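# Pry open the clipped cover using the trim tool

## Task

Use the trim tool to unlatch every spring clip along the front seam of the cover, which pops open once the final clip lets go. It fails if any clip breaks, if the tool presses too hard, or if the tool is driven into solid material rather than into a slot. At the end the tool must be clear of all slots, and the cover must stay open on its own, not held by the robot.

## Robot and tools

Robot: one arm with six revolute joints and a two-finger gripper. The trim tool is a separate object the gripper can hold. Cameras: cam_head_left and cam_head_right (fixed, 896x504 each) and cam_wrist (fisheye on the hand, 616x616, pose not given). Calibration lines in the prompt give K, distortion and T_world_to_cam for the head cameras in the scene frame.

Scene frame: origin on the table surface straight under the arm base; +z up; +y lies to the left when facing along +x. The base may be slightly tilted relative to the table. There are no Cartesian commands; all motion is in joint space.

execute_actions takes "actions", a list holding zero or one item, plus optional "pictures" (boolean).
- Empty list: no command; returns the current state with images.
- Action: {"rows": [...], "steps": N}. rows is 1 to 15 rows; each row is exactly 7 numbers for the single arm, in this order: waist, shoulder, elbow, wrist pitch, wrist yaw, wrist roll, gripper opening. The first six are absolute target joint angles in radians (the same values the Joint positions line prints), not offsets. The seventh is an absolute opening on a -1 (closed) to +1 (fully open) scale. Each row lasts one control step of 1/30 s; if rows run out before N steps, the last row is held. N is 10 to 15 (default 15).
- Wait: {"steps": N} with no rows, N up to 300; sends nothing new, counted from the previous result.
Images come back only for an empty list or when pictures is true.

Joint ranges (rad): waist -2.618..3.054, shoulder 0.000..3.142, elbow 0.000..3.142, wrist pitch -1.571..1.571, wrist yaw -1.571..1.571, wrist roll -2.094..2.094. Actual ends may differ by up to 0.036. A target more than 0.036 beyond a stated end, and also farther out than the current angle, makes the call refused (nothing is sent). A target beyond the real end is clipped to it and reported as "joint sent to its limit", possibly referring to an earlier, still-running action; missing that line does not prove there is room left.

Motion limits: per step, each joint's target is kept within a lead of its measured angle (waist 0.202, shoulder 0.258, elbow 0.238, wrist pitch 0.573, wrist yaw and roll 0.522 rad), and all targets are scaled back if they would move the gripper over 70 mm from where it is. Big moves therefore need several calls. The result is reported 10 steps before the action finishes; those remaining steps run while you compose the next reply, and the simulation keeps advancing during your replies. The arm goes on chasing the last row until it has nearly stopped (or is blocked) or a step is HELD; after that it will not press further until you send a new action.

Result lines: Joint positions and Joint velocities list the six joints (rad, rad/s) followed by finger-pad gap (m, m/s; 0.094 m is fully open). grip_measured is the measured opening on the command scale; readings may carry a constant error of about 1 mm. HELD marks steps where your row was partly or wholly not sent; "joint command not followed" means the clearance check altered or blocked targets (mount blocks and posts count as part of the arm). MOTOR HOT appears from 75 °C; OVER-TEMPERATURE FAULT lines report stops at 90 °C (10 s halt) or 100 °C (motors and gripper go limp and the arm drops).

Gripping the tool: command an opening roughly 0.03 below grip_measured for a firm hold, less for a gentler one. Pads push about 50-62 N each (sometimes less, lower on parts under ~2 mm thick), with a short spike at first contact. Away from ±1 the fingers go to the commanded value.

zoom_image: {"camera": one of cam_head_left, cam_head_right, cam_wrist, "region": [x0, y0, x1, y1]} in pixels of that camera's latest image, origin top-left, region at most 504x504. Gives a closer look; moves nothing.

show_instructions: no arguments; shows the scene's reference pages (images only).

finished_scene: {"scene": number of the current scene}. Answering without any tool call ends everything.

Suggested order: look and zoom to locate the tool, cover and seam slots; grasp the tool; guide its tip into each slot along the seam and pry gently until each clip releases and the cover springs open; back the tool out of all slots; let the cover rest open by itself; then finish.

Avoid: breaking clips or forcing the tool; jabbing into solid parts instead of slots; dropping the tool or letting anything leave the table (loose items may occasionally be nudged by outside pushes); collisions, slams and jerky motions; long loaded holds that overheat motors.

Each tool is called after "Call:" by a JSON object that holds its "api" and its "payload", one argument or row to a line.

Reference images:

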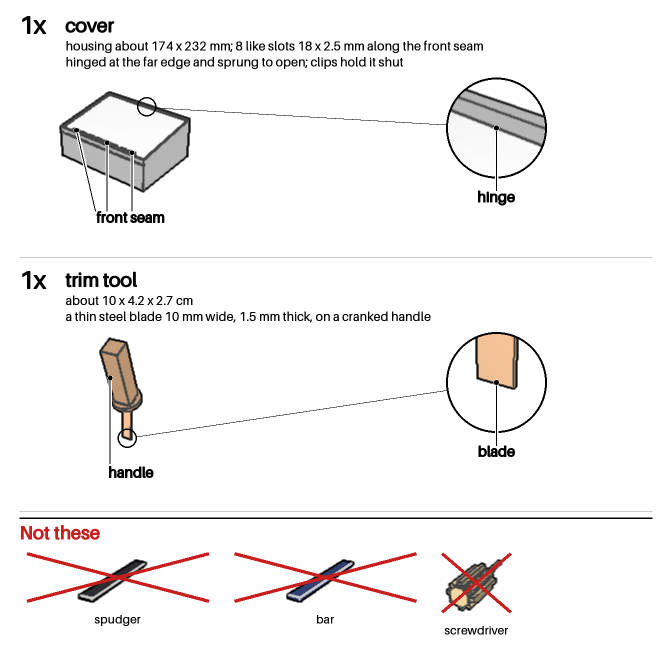

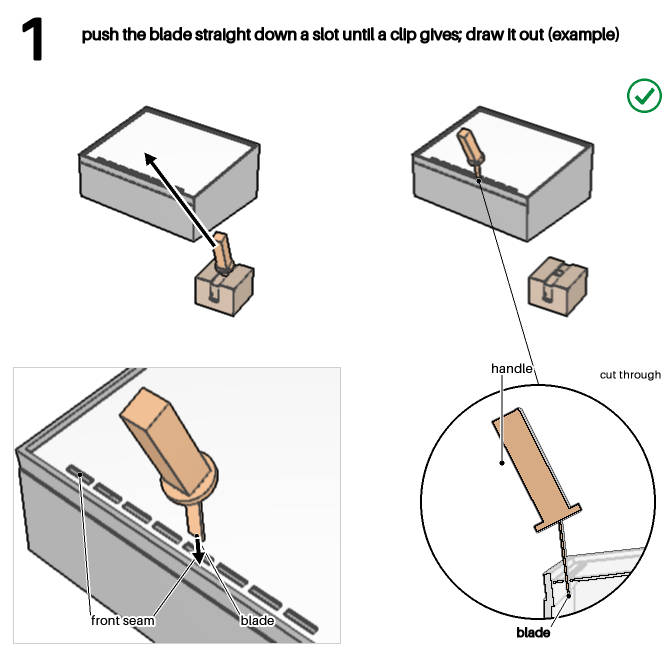

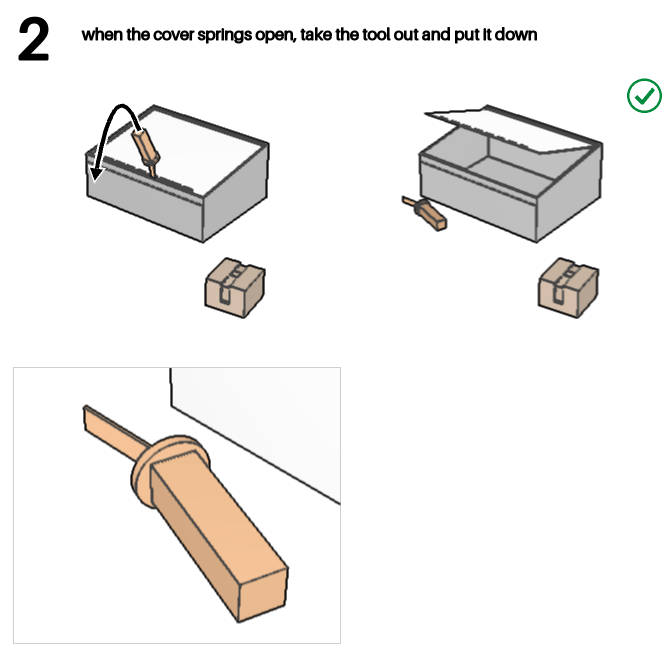

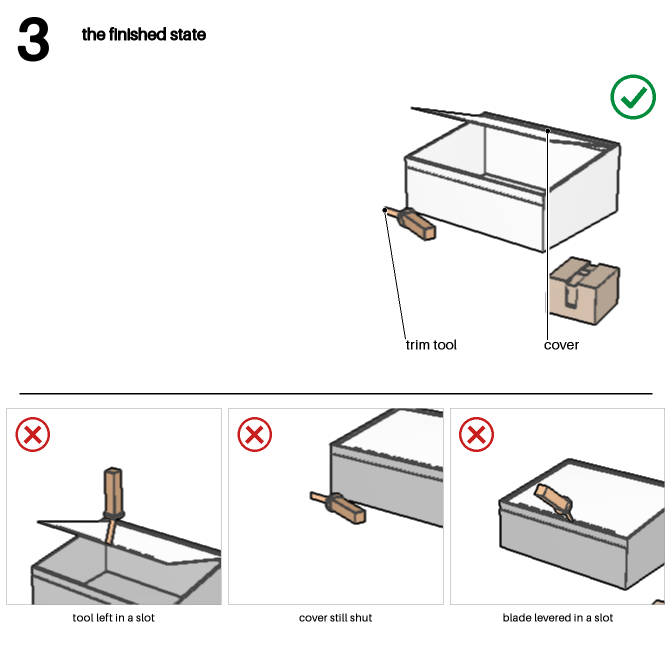

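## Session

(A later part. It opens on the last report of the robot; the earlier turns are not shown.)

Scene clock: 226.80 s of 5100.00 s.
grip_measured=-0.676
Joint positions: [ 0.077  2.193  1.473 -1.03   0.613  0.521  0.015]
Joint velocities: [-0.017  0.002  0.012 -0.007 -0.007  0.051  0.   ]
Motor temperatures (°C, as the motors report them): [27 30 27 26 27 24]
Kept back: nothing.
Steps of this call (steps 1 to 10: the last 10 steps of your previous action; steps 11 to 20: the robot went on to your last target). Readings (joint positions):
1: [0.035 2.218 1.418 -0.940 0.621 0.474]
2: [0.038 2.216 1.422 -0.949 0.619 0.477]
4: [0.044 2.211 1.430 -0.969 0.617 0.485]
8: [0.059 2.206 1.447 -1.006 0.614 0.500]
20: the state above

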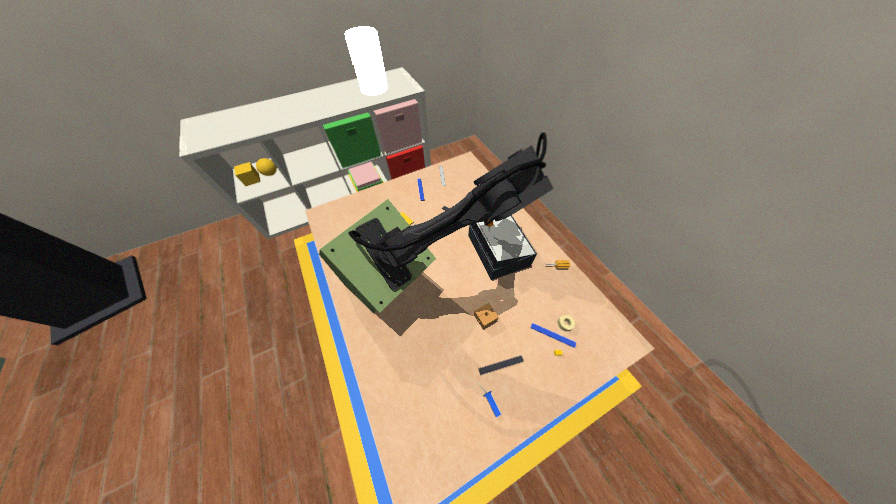

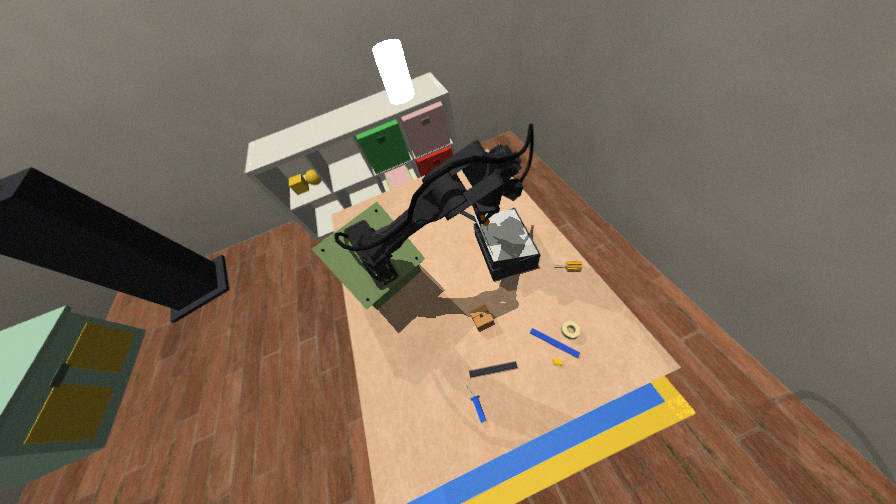

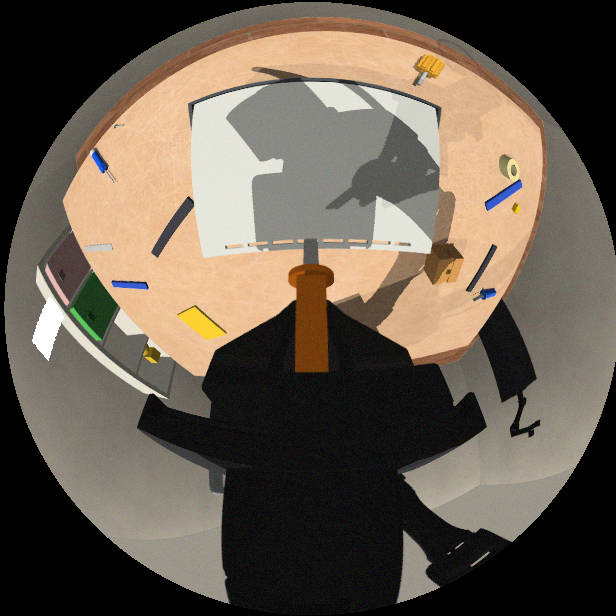

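Call:
{"api": "execute_actions", "payload": {
  "actions": [
    {"rows":[[0.085,2.165,1.500,-1.02,0.608,0.525,-0.71],[0.075,2.150,1.500,-1.00,0.602,0.515,-0.71],[0.060,2.135,1.500,-0.97,0.595,0.500,-0.71],[0.040,2.120,1.500,-0.94,0.587,0.485,-0.71],[0.020,2.105,1.500,-0.90,0.579,0.470,-0.71],[0.000,2.090,1.500,-0.86,0.571,0.455,-0.71],[-0.020,2.075,1.500,-0.82,0.563,0.440,-0.71],[-0.045,2.060,1.500,-0.78,0.555,0.420,-0.71],[-0.070,2.045,1.500,-0.74,0.547,0.400,-0.71],[-0.095,2.030,1.500,-0.70,0.539,0.380,-0.71],[-0.120,2.020,1.500,-0.66,0.531,0.360,-0.71],[-0.145,2.010,1.500,-0.62,0.523,0.340,-0.71],[-0.170,2.000,1.500,-0.58,0.515,0.320,-0.71],[-0.195,1.995,1.495,-0.54,0.507,0.300,-0.71],[-0.220,1.995,1.490,-0.50,0.500,0.280,-0.71]],"steps":15}
  ]
}}

Call:
{"api": "execute_actions", "payload": {
  "actions": [
    {"rows":[[-0.255,2.008,1.470,-0.40,0.473,0.228,-0.71],[-0.290,2.022,1.450,-0.30,0.446,0.176,-0.71],[-0.325,2.036,1.430,-0.20,0.419,0.124,-0.71],[-0.360,2.050,1.410,-0.10,0.392,0.072,-0.71],[-0.395,2.064,1.390,0.00,0.365,0.020,-0.71],[-0.430,2.078,1.370,0.10,0.338,-0.032,-0.71],[-0.465,2.092,1.350,0.20,0.311,-0.084,-0.71],[-0.500,2.106,1.330,0.30,0.284,-0.136,-0.71],[-0.535,2.120,1.310,0.40,0.257,-0.188,-0.71],[-0.570,2.134,1.290,0.50,0.230,-0.240,-0.71],[-0.605,2.148,1.270,0.60,0.203,-0.292,-0.71],[-0.640,2.162,1.250,0.70,0.176,-0.344,-0.71],[-0.675,2.176,1.230,0.80,0.149,-0.396,-0.71],[-0.705,2.190,1.210,0.90,0.122,-0.448,-0.71],[-0.728,2.200,1.200,1.00,0.100,-0.500,-0.71]],"steps":15}
  ]
}}

Call:
{"api": "execute_actions", "payload": {
  "actions": [
    {"rows":[[-0.728,2.22,1.19,1.025,0.099,-0.502,-0.71],[-0.728,2.24,1.18,1.05,0.098,-0.504,-0.71],[-0.728,2.26,1.17,1.075,0.097,-0.506,-0.71],[-0.728,2.28,1.16,1.10,0.096,-0.508,-0.71],[-0.728,2.30,1.15,1.125,0.095,-0.510,-0.71],[-0.728,2.32,1.14,1.15,0.094,-0.512,-0.71],[-0.728,2.34,1.13,1.175,0.093,-0.514,-0.71],[-0.728,2.36,1.12,1.20,0.092,-0.516,-0.71],[-0.728,2.38,1.11,1.225,0.091,-0.516,-0.71],[-0.728,2.40,1.10,1.25,0.090,-0.516,-0.71],[-0.728,2.42,1.09,1.275,0.089,-0.516,-0.71],[-0.728,2.44,1.085,1.30,0.088,-0.516,-0.71],[-0.728,2.46,1.08,1.32,0.088,-0.516,-0.71],[-0.728,2.475,1.075,1.34,0.088,-0.516,-0.71],[-0.728,2.484,1.070,1.36,0.088,-0.516,-0.71]],"steps":15}
  ]
}}

Call:
{"api": "execute_actions", "payload": {
  "actions": [
    {"steps":30}
  ],
  "pictures": true
}}

Scene clock: 237.27 s of 5100.00 s.
grip_measured=-0.676
Joint positions: [ 0.064  2.161  1.473 -0.998  0.598  0.508  0.015]
Joint velocities: [-0.281 -0.393 -0.002  0.447 -0.256 -0.168 -0.001]
Motor temperatures (°C, as the motors report them): [27 31 27 26 27 24]
Steps of this call (steps 1 to 15: the robot went on to your last target; steps 16 to 90: nothing new was sent; then 7.30 s passed at rest; steps 91 to 95: the first 5 steps of this action). Readings (joint positions):
91: [0.077 2.192 1.473 -1.032 0.613 0.522]
92: [0.077 2.189 1.473 -1.031 0.612 0.522]
94: [0.071 2.174 1.473 -1.014 0.605 0.515]
95: the state above

Scene clock: 237.77 s of 5100.00 s.
grip_measured=-0.677
Joint positions: [-0.328  2.019  1.452 -0.335  0.458  0.2    0.015]
Joint velocities: [-0.926  0.188 -0.364  2.425 -0.579 -1.106 -0.002]
Motor temperatures (°C, as the motors report them): [27 31 27 26 27 24]
Steps of this call (steps 1 to 10: the last 10 steps of your previous action; steps 11 to 15: the first 5 steps of this action). Readings (joint positions):
11: [-0.208 2.007 1.473 -0.620 0.529 0.342]
12: [-0.236 2.007 1.473 -0.563 0.516 0.313]
14: [-0.296 2.013 1.463 -0.418 0.479 0.241]
15: the state above

Scene clock: 238.27 s of 5100.00 s.
grip_measured=-0.676
Joint positions: [-0.765  2.25   1.194  0.916  0.161 -0.425  0.015]
Joint velocities: [ 0.002  0.418 -0.198  1.516 -0.212 -0.447 -0.001]
Motor temperatures (°C, as the motors report them): [27 31 27 26 27 24]
Steps of this call (steps 1 to 10: the last 10 steps of your previous action; steps 11 to 15: the first 5 steps of this action). Readings (joint positions):
11: [-0.715 2.192 1.231 0.667 0.199 -0.321]
12: [-0.739 2.207 1.219 0.740 0.186 -0.356]
14: [-0.764 2.235 1.202 0.863 0.168 -0.406]
15: the state above

Scene clock: 239.27 s of 5100.00 s.
grip_measured=-0.676
Joint positions: [-0.739  2.488  1.083  1.35   0.104 -0.507  0.015]
Joint velocities: [-0.012  0.012  0.002 -0.022  0.007 -0.066 -0.   ]
Motor temperatures (°C, as the motors report them): [27 31 27 26 27 24]
Kept back: nothing.
Steps of this call (steps 1 to 10: the last 10 steps of your previous action; steps 11 to 30: the robot went on to your last target). Readings (joint positions):
1: [-0.763 2.266 1.187 0.964 0.152 -0.440]
2: [-0.759 2.283 1.179 1.008 0.144 -0.453]
4: [-0.749 2.320 1.161 1.086 0.130 -0.472]
8: [-0.739 2.406 1.120 1.205 0.112 -0.493]
30: the state above

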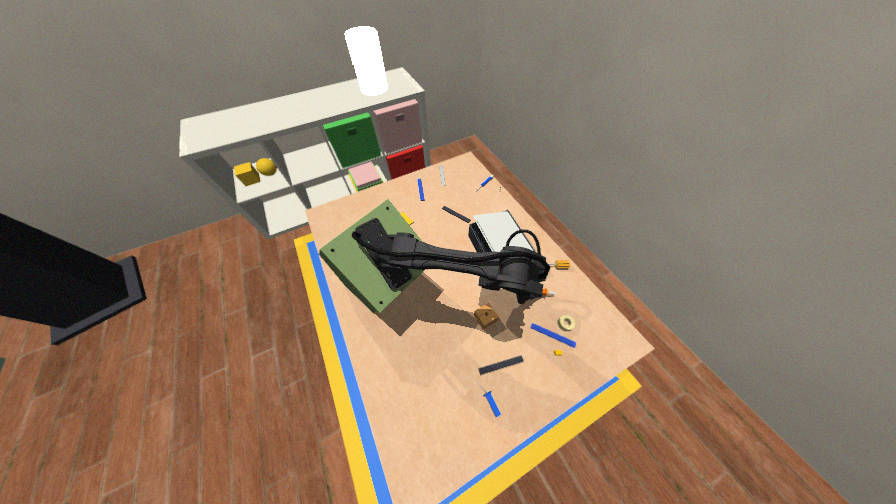

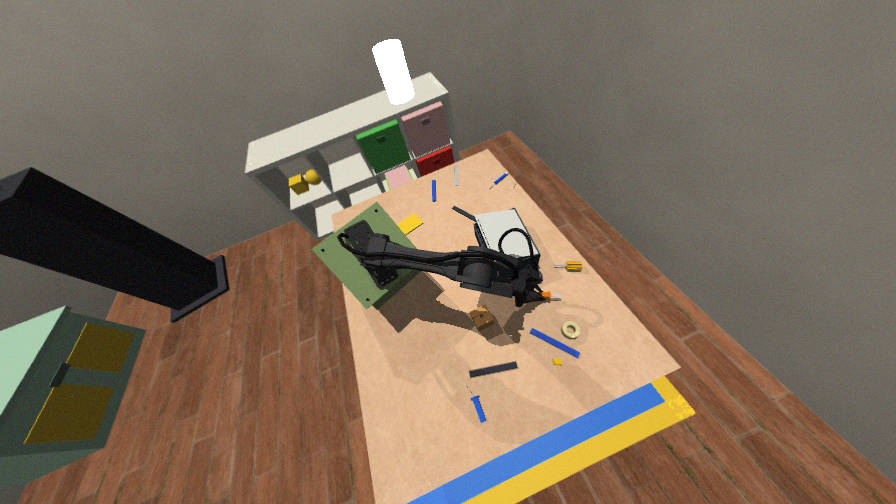

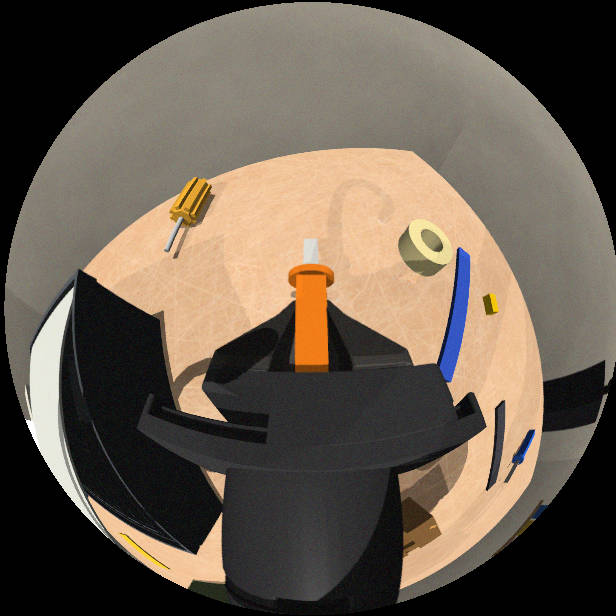

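Call:
{"api": "execute_actions", "payload": {
  "actions": [
    {"rows":[[-0.732,2.495,1.10,1.361,0.086,-0.516,-0.71],[-0.735,2.502,1.108,1.362,0.083,-0.516,-0.71],[-0.738,2.509,1.115,1.363,0.080,-0.516,-0.71],[-0.741,2.516,1.122,1.364,0.077,-0.516,-0.71],[-0.744,2.523,1.129,1.365,0.074,-0.516,-0.71],[-0.747,2.530,1.136,1.366,0.071,-0.516,-0.71],[-0.750,2.537,1.143,1.367,0.068,-0.516,-0.71],[-0.753,2.544,1.150,1.368,0.065,-0.516,-0.71],[-0.755,2.551,1.157,1.369,0.062,-0.516,-0.71],[-0.757,2.558,1.164,1.370,0.059,-0.516,-0.71],[-0.759,2.564,1.170,1.371,0.056,-0.516,-0.71],[-0.760,2.570,1.175,1.372,0.054,-0.516,-0.71]],"steps":15}
  ]
}}

Call:
{"api": "execute_actions", "payload": {
  "actions": [
    {"steps":22}
  ],
  "pictures": true
}}

Call:
{"api": "zoom_image", "payload": {
  "camera": "cam_head_right",
  "region": [460, 240, 620, 340]
}}

Scene clock: 240.30 s of 5100.00 s.
grip_measured=-0.676
Joint positions: [-0.739  2.492  1.088  1.355  0.099 -0.507  0.015]
Joint velocities: [ 0.007  0.125  0.193 -0.022 -0.051 -0.022 -0.001]
Motor temperatures (°C, as the motors report them): [27 31 27 26 27 24]
Steps of this call (steps 1 to 15: the robot went on to your last target; steps 16 to 26: nothing new was sent; steps 27 to 31: the first 5 steps of this action). Readings (joint positions):
27: [-0.739 2.488 1.083 1.351 0.104 -0.507]
28: [-0.739 2.488 1.083 1.352 0.103 -0.507]
30: [-0.739 2.489 1.084 1.353 0.100 -0.507]
31: the state above

Scene clock: 241.03 s of 5100.00 s.
grip_measured=-0.676
Joint positions: [-0.753  2.55   1.147  1.37   0.07  -0.507  0.015]
Joint velocities: [-0.002 -0.012 -0.007  0.095 -0.037 -0.037  0.   ]
Motor temperatures (°C, as the motors report them): [27 31 27 26 27 24]
Kept back: nothing.
Steps of this call (steps 1 to 10: the last 10 steps of your previous action; steps 11 to 22: the robot went on to your last target). Readings (joint positions):
1: [-0.739 2.498 1.096 1.357 0.096 -0.507]
2: [-0.739 2.504 1.104 1.358 0.094 -0.507]
4: [-0.741 2.518 1.120 1.360 0.088 -0.507]
8: [-0.750 2.546 1.144 1.362 0.078 -0.507]
22: the state above

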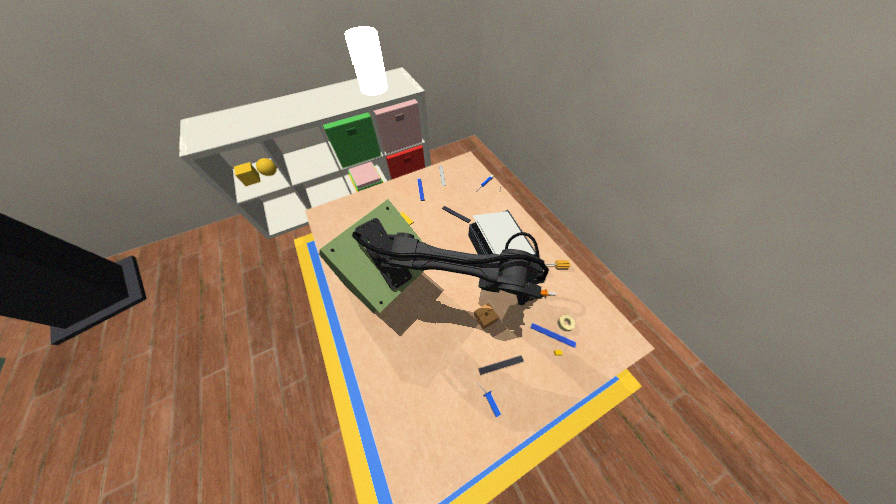

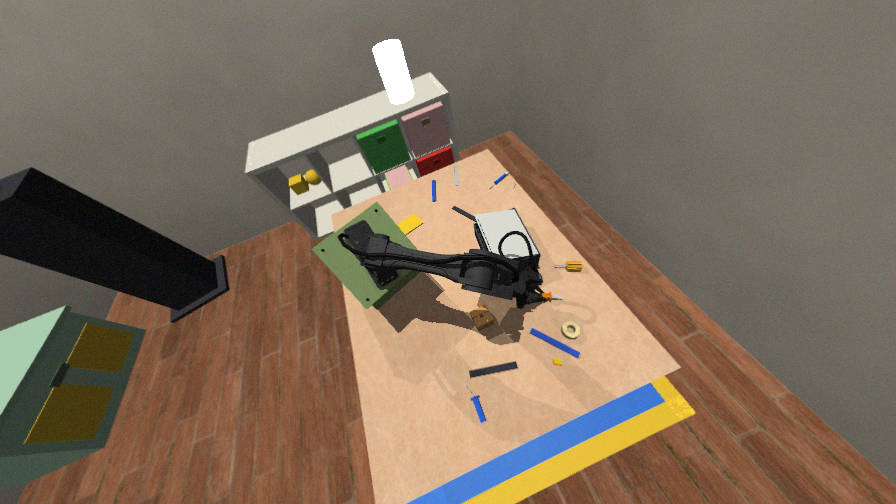

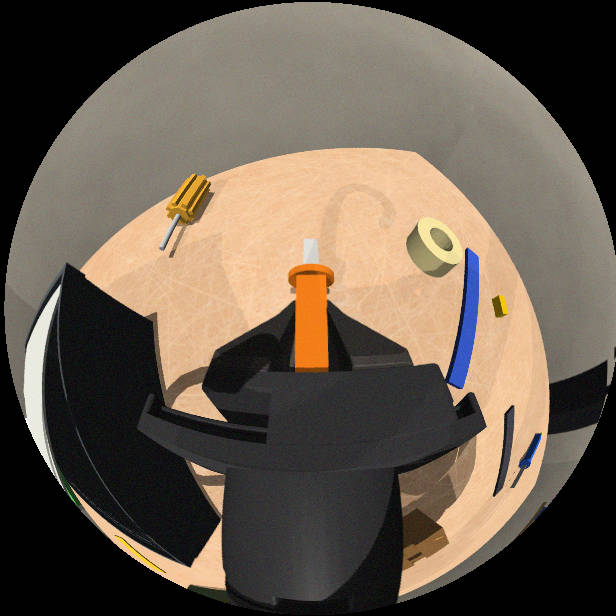

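Region (460, 240, 620, 340) of cam_head_right's 896x504 image, scaled by 3.150, with more detail than that image has; it fills the top 315 rows of this view, and the rest is white.

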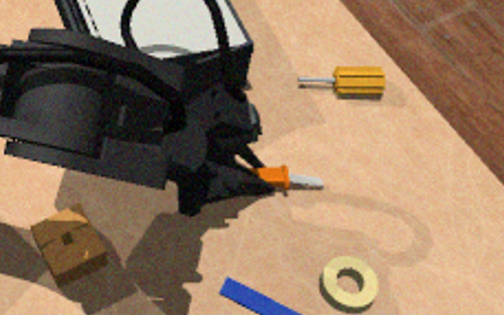

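Call:
{"api": "zoom_image", "payload": {
  "camera": "cam_head_left",
  "region": [460, 240, 620, 340]
}}

Region (460, 240, 620, 340) of cam_head_left's 896x504 image, scaled by 3.150, with more detail than that image has; it fills the top 315 rows of this view, and the rest is white.

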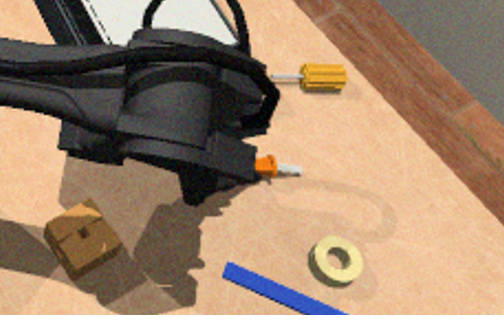

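Call:
{"api": "execute_actions", "payload": {
  "actions": [
    {"rows":[[-0.762,2.578,1.180,1.372,0.052,-0.516,-0.71],[-0.764,2.584,1.185,1.373,0.049,-0.516,-0.71],[-0.766,2.590,1.190,1.373,0.046,-0.516,-0.71],[-0.768,2.596,1.195,1.374,0.043,-0.516,-0.71],[-0.770,2.602,1.200,1.374,0.040,-0.516,-0.71],[-0.772,2.608,1.205,1.375,0.037,-0.516,-0.71],[-0.774,2.614,1.210,1.375,0.035,-0.516,-0.71],[-0.776,2.620,1.215,1.376,0.033,-0.516,-0.71],[-0.778,2.626,1.220,1.376,0.031,-0.516,-0.71],[-0.779,2.630,1.224,1.377,0.030,-0.516,-0.71]],"steps":14}
  ]
}}

Call:
{"api": "execute_actions", "payload": {
  "actions": [
    {"steps":22}
  ],
  "pictures": true
}}

Call:
{"api": "zoom_image", "payload": {
  "camera": "cam_head_right",
  "region": [480, 250, 600, 330]
}}

Scene clock: 242.77 s of 5100.00 s.
grip_measured=-0.676
Joint positions: [-0.753  2.561  1.16   1.379  0.063 -0.507  0.015]
Joint velocities: [-0.017  0.129  0.173  0.051 -0.11   0.022 -0.   ]
Motor temperatures (°C, as the motors report them): [27 31 27 27 27 24]
Steps of this call (steps 1 to 15: the robot went on to your last target; steps 16 to 48: nothing new was sent; steps 49 to 52: the first 4 steps of this action). Readings (joint positions):
49: [-0.753 2.550 1.147 1.370 0.070 -0.507]
50: [-0.753 2.552 1.149 1.371 0.069 -0.507]
52: the state above

Scene clock: 243.50 s of 5100.00 s.
grip_measured=-0.676
Joint positions: [-0.763  2.598  1.2    1.42   0.027 -0.507  0.015]
Joint velocities: [-0.012  0.002 -0.007  0.007  0.007  0.051  0.   ]
Motor temperatures (°C, as the motors report them): [27 31 27 27 27 24]
Kept back: nothing.
Steps of this call (steps 1 to 10: the last 10 steps of your previous action; steps 11 to 22: the robot went on to your last target). Readings (joint positions):
1: [-0.754 2.566 1.166 1.383 0.059 -0.507]
2: [-0.755 2.571 1.172 1.388 0.056 -0.507]
4: [-0.757 2.580 1.182 1.398 0.047 -0.507]
8: [-0.761 2.595 1.199 1.415 0.033 -0.507]
22: the state above

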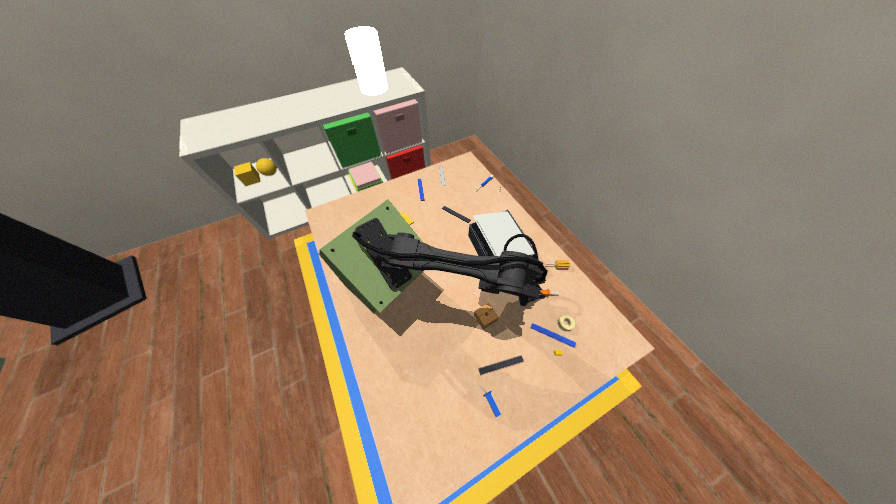

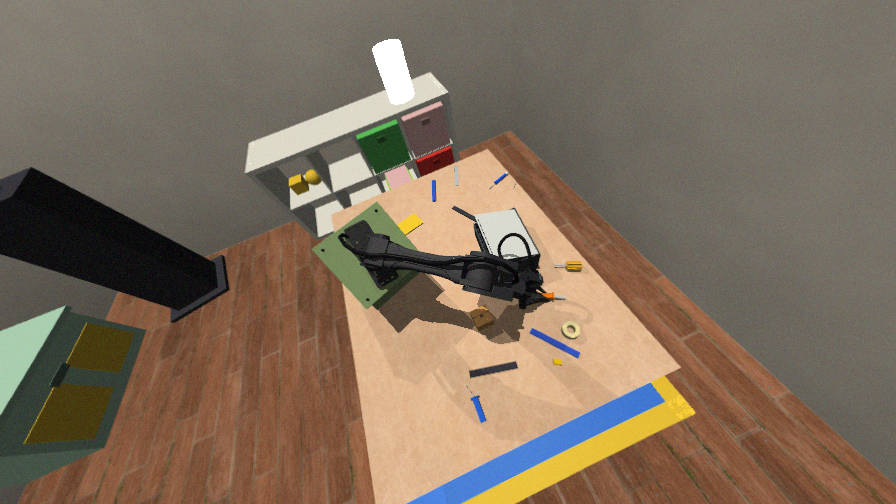

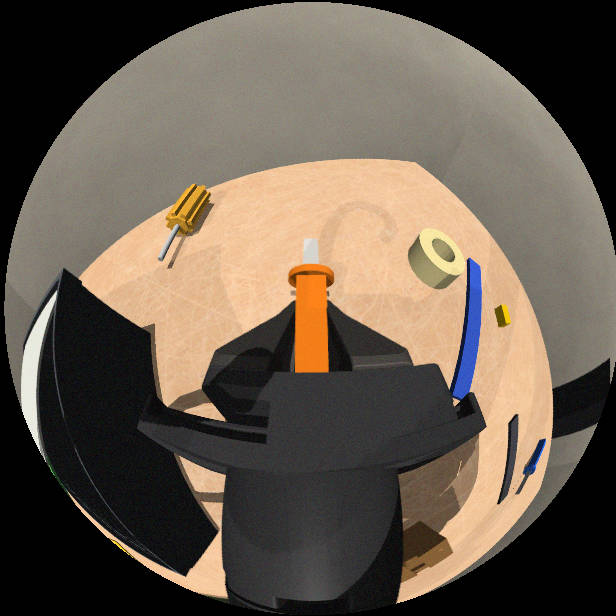

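Region (480, 250, 600, 330) of cam_head_right's 896x504 image, scaled by 4.200, with more detail than that image has.

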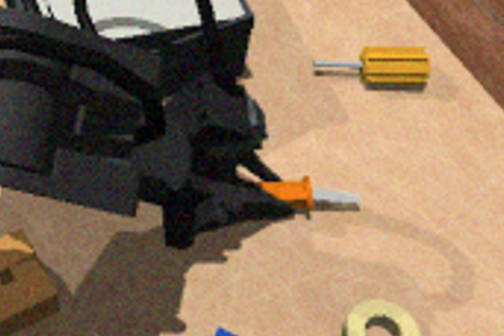

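Call:
{"api": "execute_actions", "payload": {
  "actions": [
    {"rows":[[-0.763,2.600,1.215,1.415,0.027,-0.510,-0.66],[-0.763,2.598,1.215,1.418,0.027,-0.510,-0.60],[-0.763,2.596,1.215,1.420,0.027,-0.510,-0.52],[-0.763,2.596,1.215,1.420,0.027,-0.510,-0.44],[-0.763,2.596,1.215,1.420,0.027,-0.510,-0.36],[-0.763,2.596,1.215,1.420,0.027,-0.510,-0.28],[-0.763,2.596,1.215,1.420,0.027,-0.510,-0.20],[-0.763,2.596,1.215,1.420,0.027,-0.510,-0.15]],"steps":14}
  ]
}}

Call:
{"api": "execute_actions", "payload": {
  "actions": [
    {"steps":25}
  ],
  "pictures": true
}}

Scene clock: 244.13 s of 5100.00 s.
grip_measured=-0.477
Joint positions: [-0.763  2.598  1.2    1.424  0.027 -0.507  0.025]
Joint velocities: [-0.012 -0.002 -0.007 -0.022  0.007  0.007  0.07 ]
Motor temperatures (°C, as the motors report them): [27 31 27 27 27 24]
Steps of this call (steps 1 to 15: the robot went on to your last target; steps 16 to 19: the first 4 steps of this action). Readings (joint positions):
16: [-0.763 2.598 1.200 1.422 0.027 -0.507]
17: [-0.763 2.598 1.200 1.423 0.027 -0.507]
19: the state above

Scene clock: 244.97 s of 5100.00 s.
grip_measured=-0.152
Joint positions: [-0.763  2.598  1.2    1.427  0.027 -0.507  0.04 ]
Joint velocities: [-0.007 -0.002 -0.007 -0.051 -0.022  0.007  0.002]
Motor temperatures (°C, as the motors report them): [27 31 27 27 27 24]
Kept back: nothing.
Steps of this call (steps 1 to 10: the last 10 steps of your previous action; steps 11 to 15: the robot went on to your last target; steps 16 to 25: nothing new was sent). Readings (joint positions):
1: [-0.763 2.598 1.200 1.425 0.027 -0.507]
2: [-0.763 2.598 1.200 1.426 0.027 -0.507]
4: [-0.763 2.598 1.200 1.427 0.027 -0.507]
8: [-0.763 2.598 1.200 1.427 0.027 -0.507]
25: the state above
The arm was judged still, so your last target was given up. Only a new action makes it travel on or press farther. Fingers that are still opening or closing keep moving.

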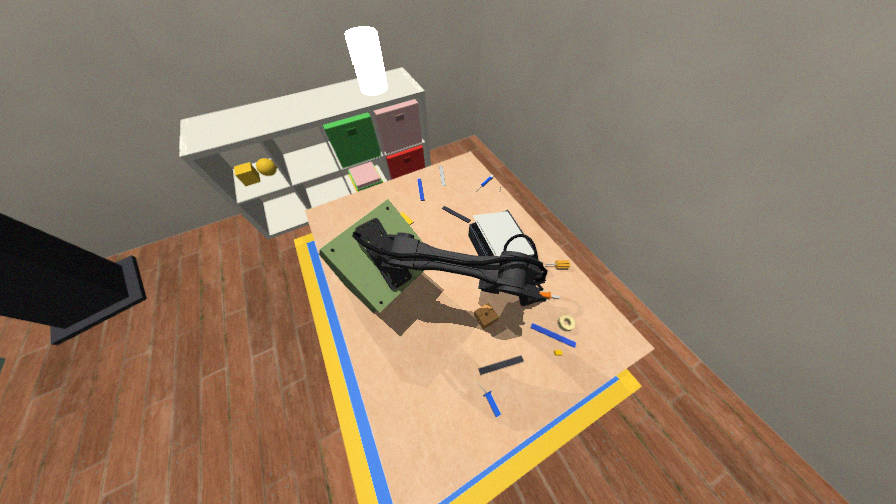

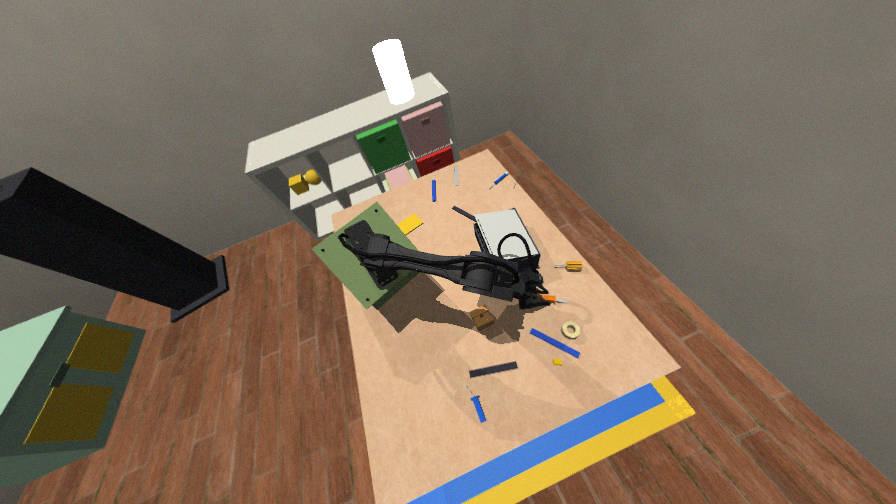

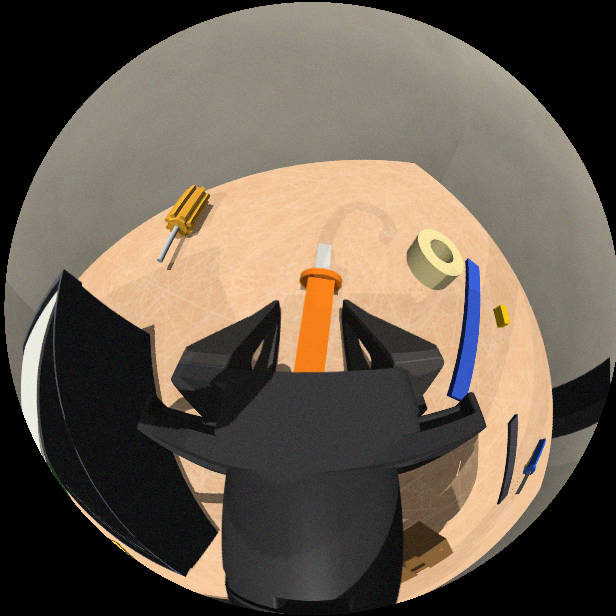

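Call:
{"api": "execute_actions", "payload": {
  "actions": [
    {"rows":[[-0.763,2.585,1.18,1.424,0.027,-0.51,-0.1],[-0.763,2.575,1.16,1.426,0.027,-0.51,-0.1],[-0.763,2.565,1.14,1.428,0.027,-0.51,-0.1],[-0.763,2.555,1.12,1.430,0.027,-0.51,-0.1],[-0.763,2.545,1.10,1.432,0.027,-0.51,-0.1],[-0.763,2.533,1.08,1.434,0.027,-0.51,-0.1],[-0.763,2.521,1.06,1.436,0.027,-0.51,-0.1],[-0.763,2.509,1.04,1.438,0.027,-0.51,-0.1],[-0.763,2.497,1.02,1.440,0.027,-0.51,-0.1],[-0.763,2.485,1.00,1.442,0.027,-0.51,-0.1],[-0.763,2.472,0.98,1.444,0.027,-0.51,-0.1],[-0.763,2.458,0.965,1.446,0.027,-0.51,-0.1],[-0.763,2.445,0.95,1.448,0.027,-0.51,-0.1],[-0.763,2.435,0.94,1.450,0.027,-0.51,-0.1]],"steps":15}
  ]
}}

Call:
{"api": "execute_actions", "payload": {
  "actions": [
    {"rows":[[-0.763,2.41,0.94,1.44,0.027,-0.51,-0.1],[-0.763,2.385,0.94,1.43,0.027,-0.51,-0.1],[-0.763,2.36,0.94,1.42,0.027,-0.51,-0.1],[-0.763,2.335,0.94,1.41,0.027,-0.51,-0.1],[-0.763,2.31,0.94,1.40,0.027,-0.51,-0.1],[-0.763,2.285,0.94,1.39,0.027,-0.51,-0.1],[-0.763,2.26,0.94,1.38,0.027,-0.51,-0.1],[-0.763,2.235,0.94,1.37,0.027,-0.51,-0.1],[-0.763,2.21,0.94,1.36,0.027,-0.51,-0.1],[-0.763,2.19,0.94,1.35,0.027,-0.51,-0.1],[-0.763,2.17,0.94,1.34,0.027,-0.51,-0.1],[-0.763,2.16,0.94,1.34,0.027,-0.51,-0.1]],"steps":14}
  ]
}}

Call:
{"api": "execute_actions", "payload": {
  "actions": [
    {"steps":25}
  ],
  "pictures": true
}}

Scene clock: 246.87 s of 5100.00 s.
grip_measured=-0.102
Joint positions: [-0.763  2.574  1.161  1.428  0.027 -0.507  0.042]
Joint velocities: [-0.017 -0.305 -0.545  0.007 -0.051 -0.022 -0.   ]
Motor temperatures (°C, as the motors report them): [26 31 27 27 27 24]
Steps of this call (steps 1 to 52: nothing new was sent; steps 53 to 57: the first 5 steps of this action). Readings (joint positions):
53: [-0.763 2.598 1.200 1.428 0.027 -0.507]
54: [-0.763 2.597 1.199 1.428 0.027 -0.507]
56: [-0.763 2.584 1.178 1.428 0.027 -0.507]
57: the state above

Scene clock: 247.33 s of 5100.00 s.
grip_measured=-0.102
Joint positions: [-0.763  2.403  0.958  1.427  0.027 -0.507  0.042]
Joint velocities: [ 0.002 -0.603 -0.032 -0.198  0.007  0.022  0.   ]
Motor temperatures (°C, as the motors report them): [26 31 27 28 27 24]
Steps of this call (steps 1 to 10: the last 10 steps of your previous action; steps 11 to 14: the first 4 steps of this action). Readings (joint positions):
11: [-0.763 2.450 0.968 1.438 0.027 -0.507]
12: [-0.763 2.438 0.963 1.436 0.027 -0.507]
14: the state above

Scene clock: 248.17 s of 5100.00 s.
grip_measured=-0.102
Joint positions: [-0.763  2.153  0.958  1.368  0.027 -0.507  0.042]
Joint velocities: [-0.007  0.002  0.002  0.11   0.022  0.007 -0.   ]
Motor temperatures (°C, as the motors report them): [26 31 27 28 27 24]
Kept back: nothing.
Steps of this call (steps 1 to 10: the last 10 steps of your previous action; steps 11 to 25: the robot went on to your last target). Readings (joint positions):
1: [-0.763 2.379 0.958 1.422 0.027 -0.507]
2: [-0.763 2.353 0.958 1.417 0.027 -0.507]
4: [-0.763 2.295 0.958 1.409 0.027 -0.507]
8: [-0.763 2.189 0.958 1.396 0.027 -0.507]
25: the state above

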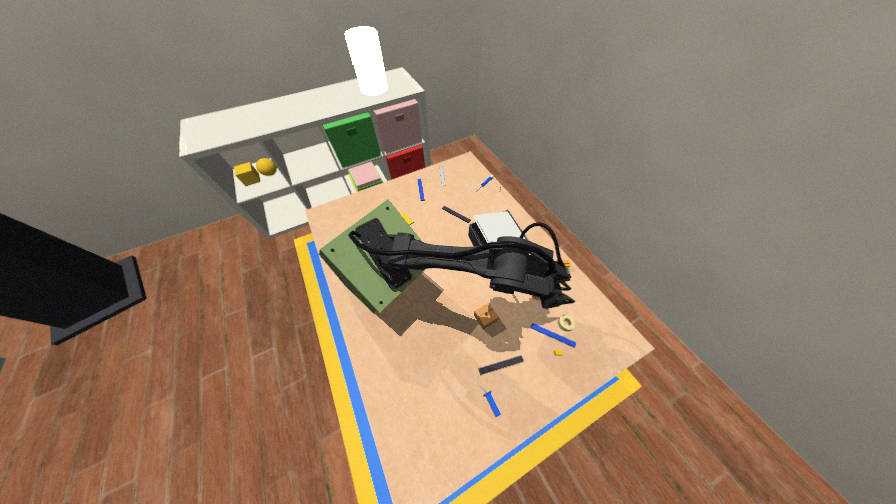

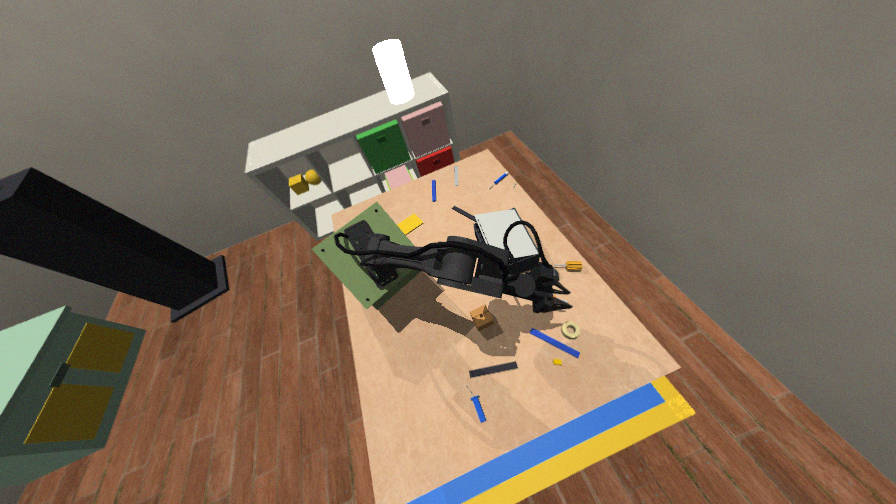

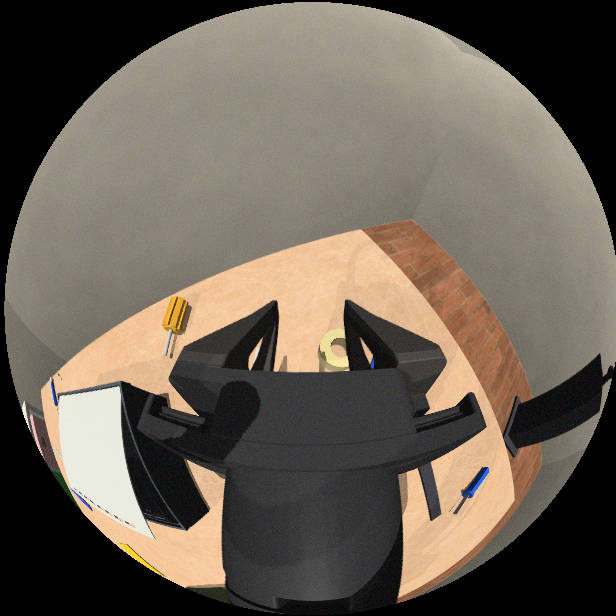

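Call:
{"api": "finished_scene", "payload": {
  "scene": 1
}}

The scene is finished: the task was done.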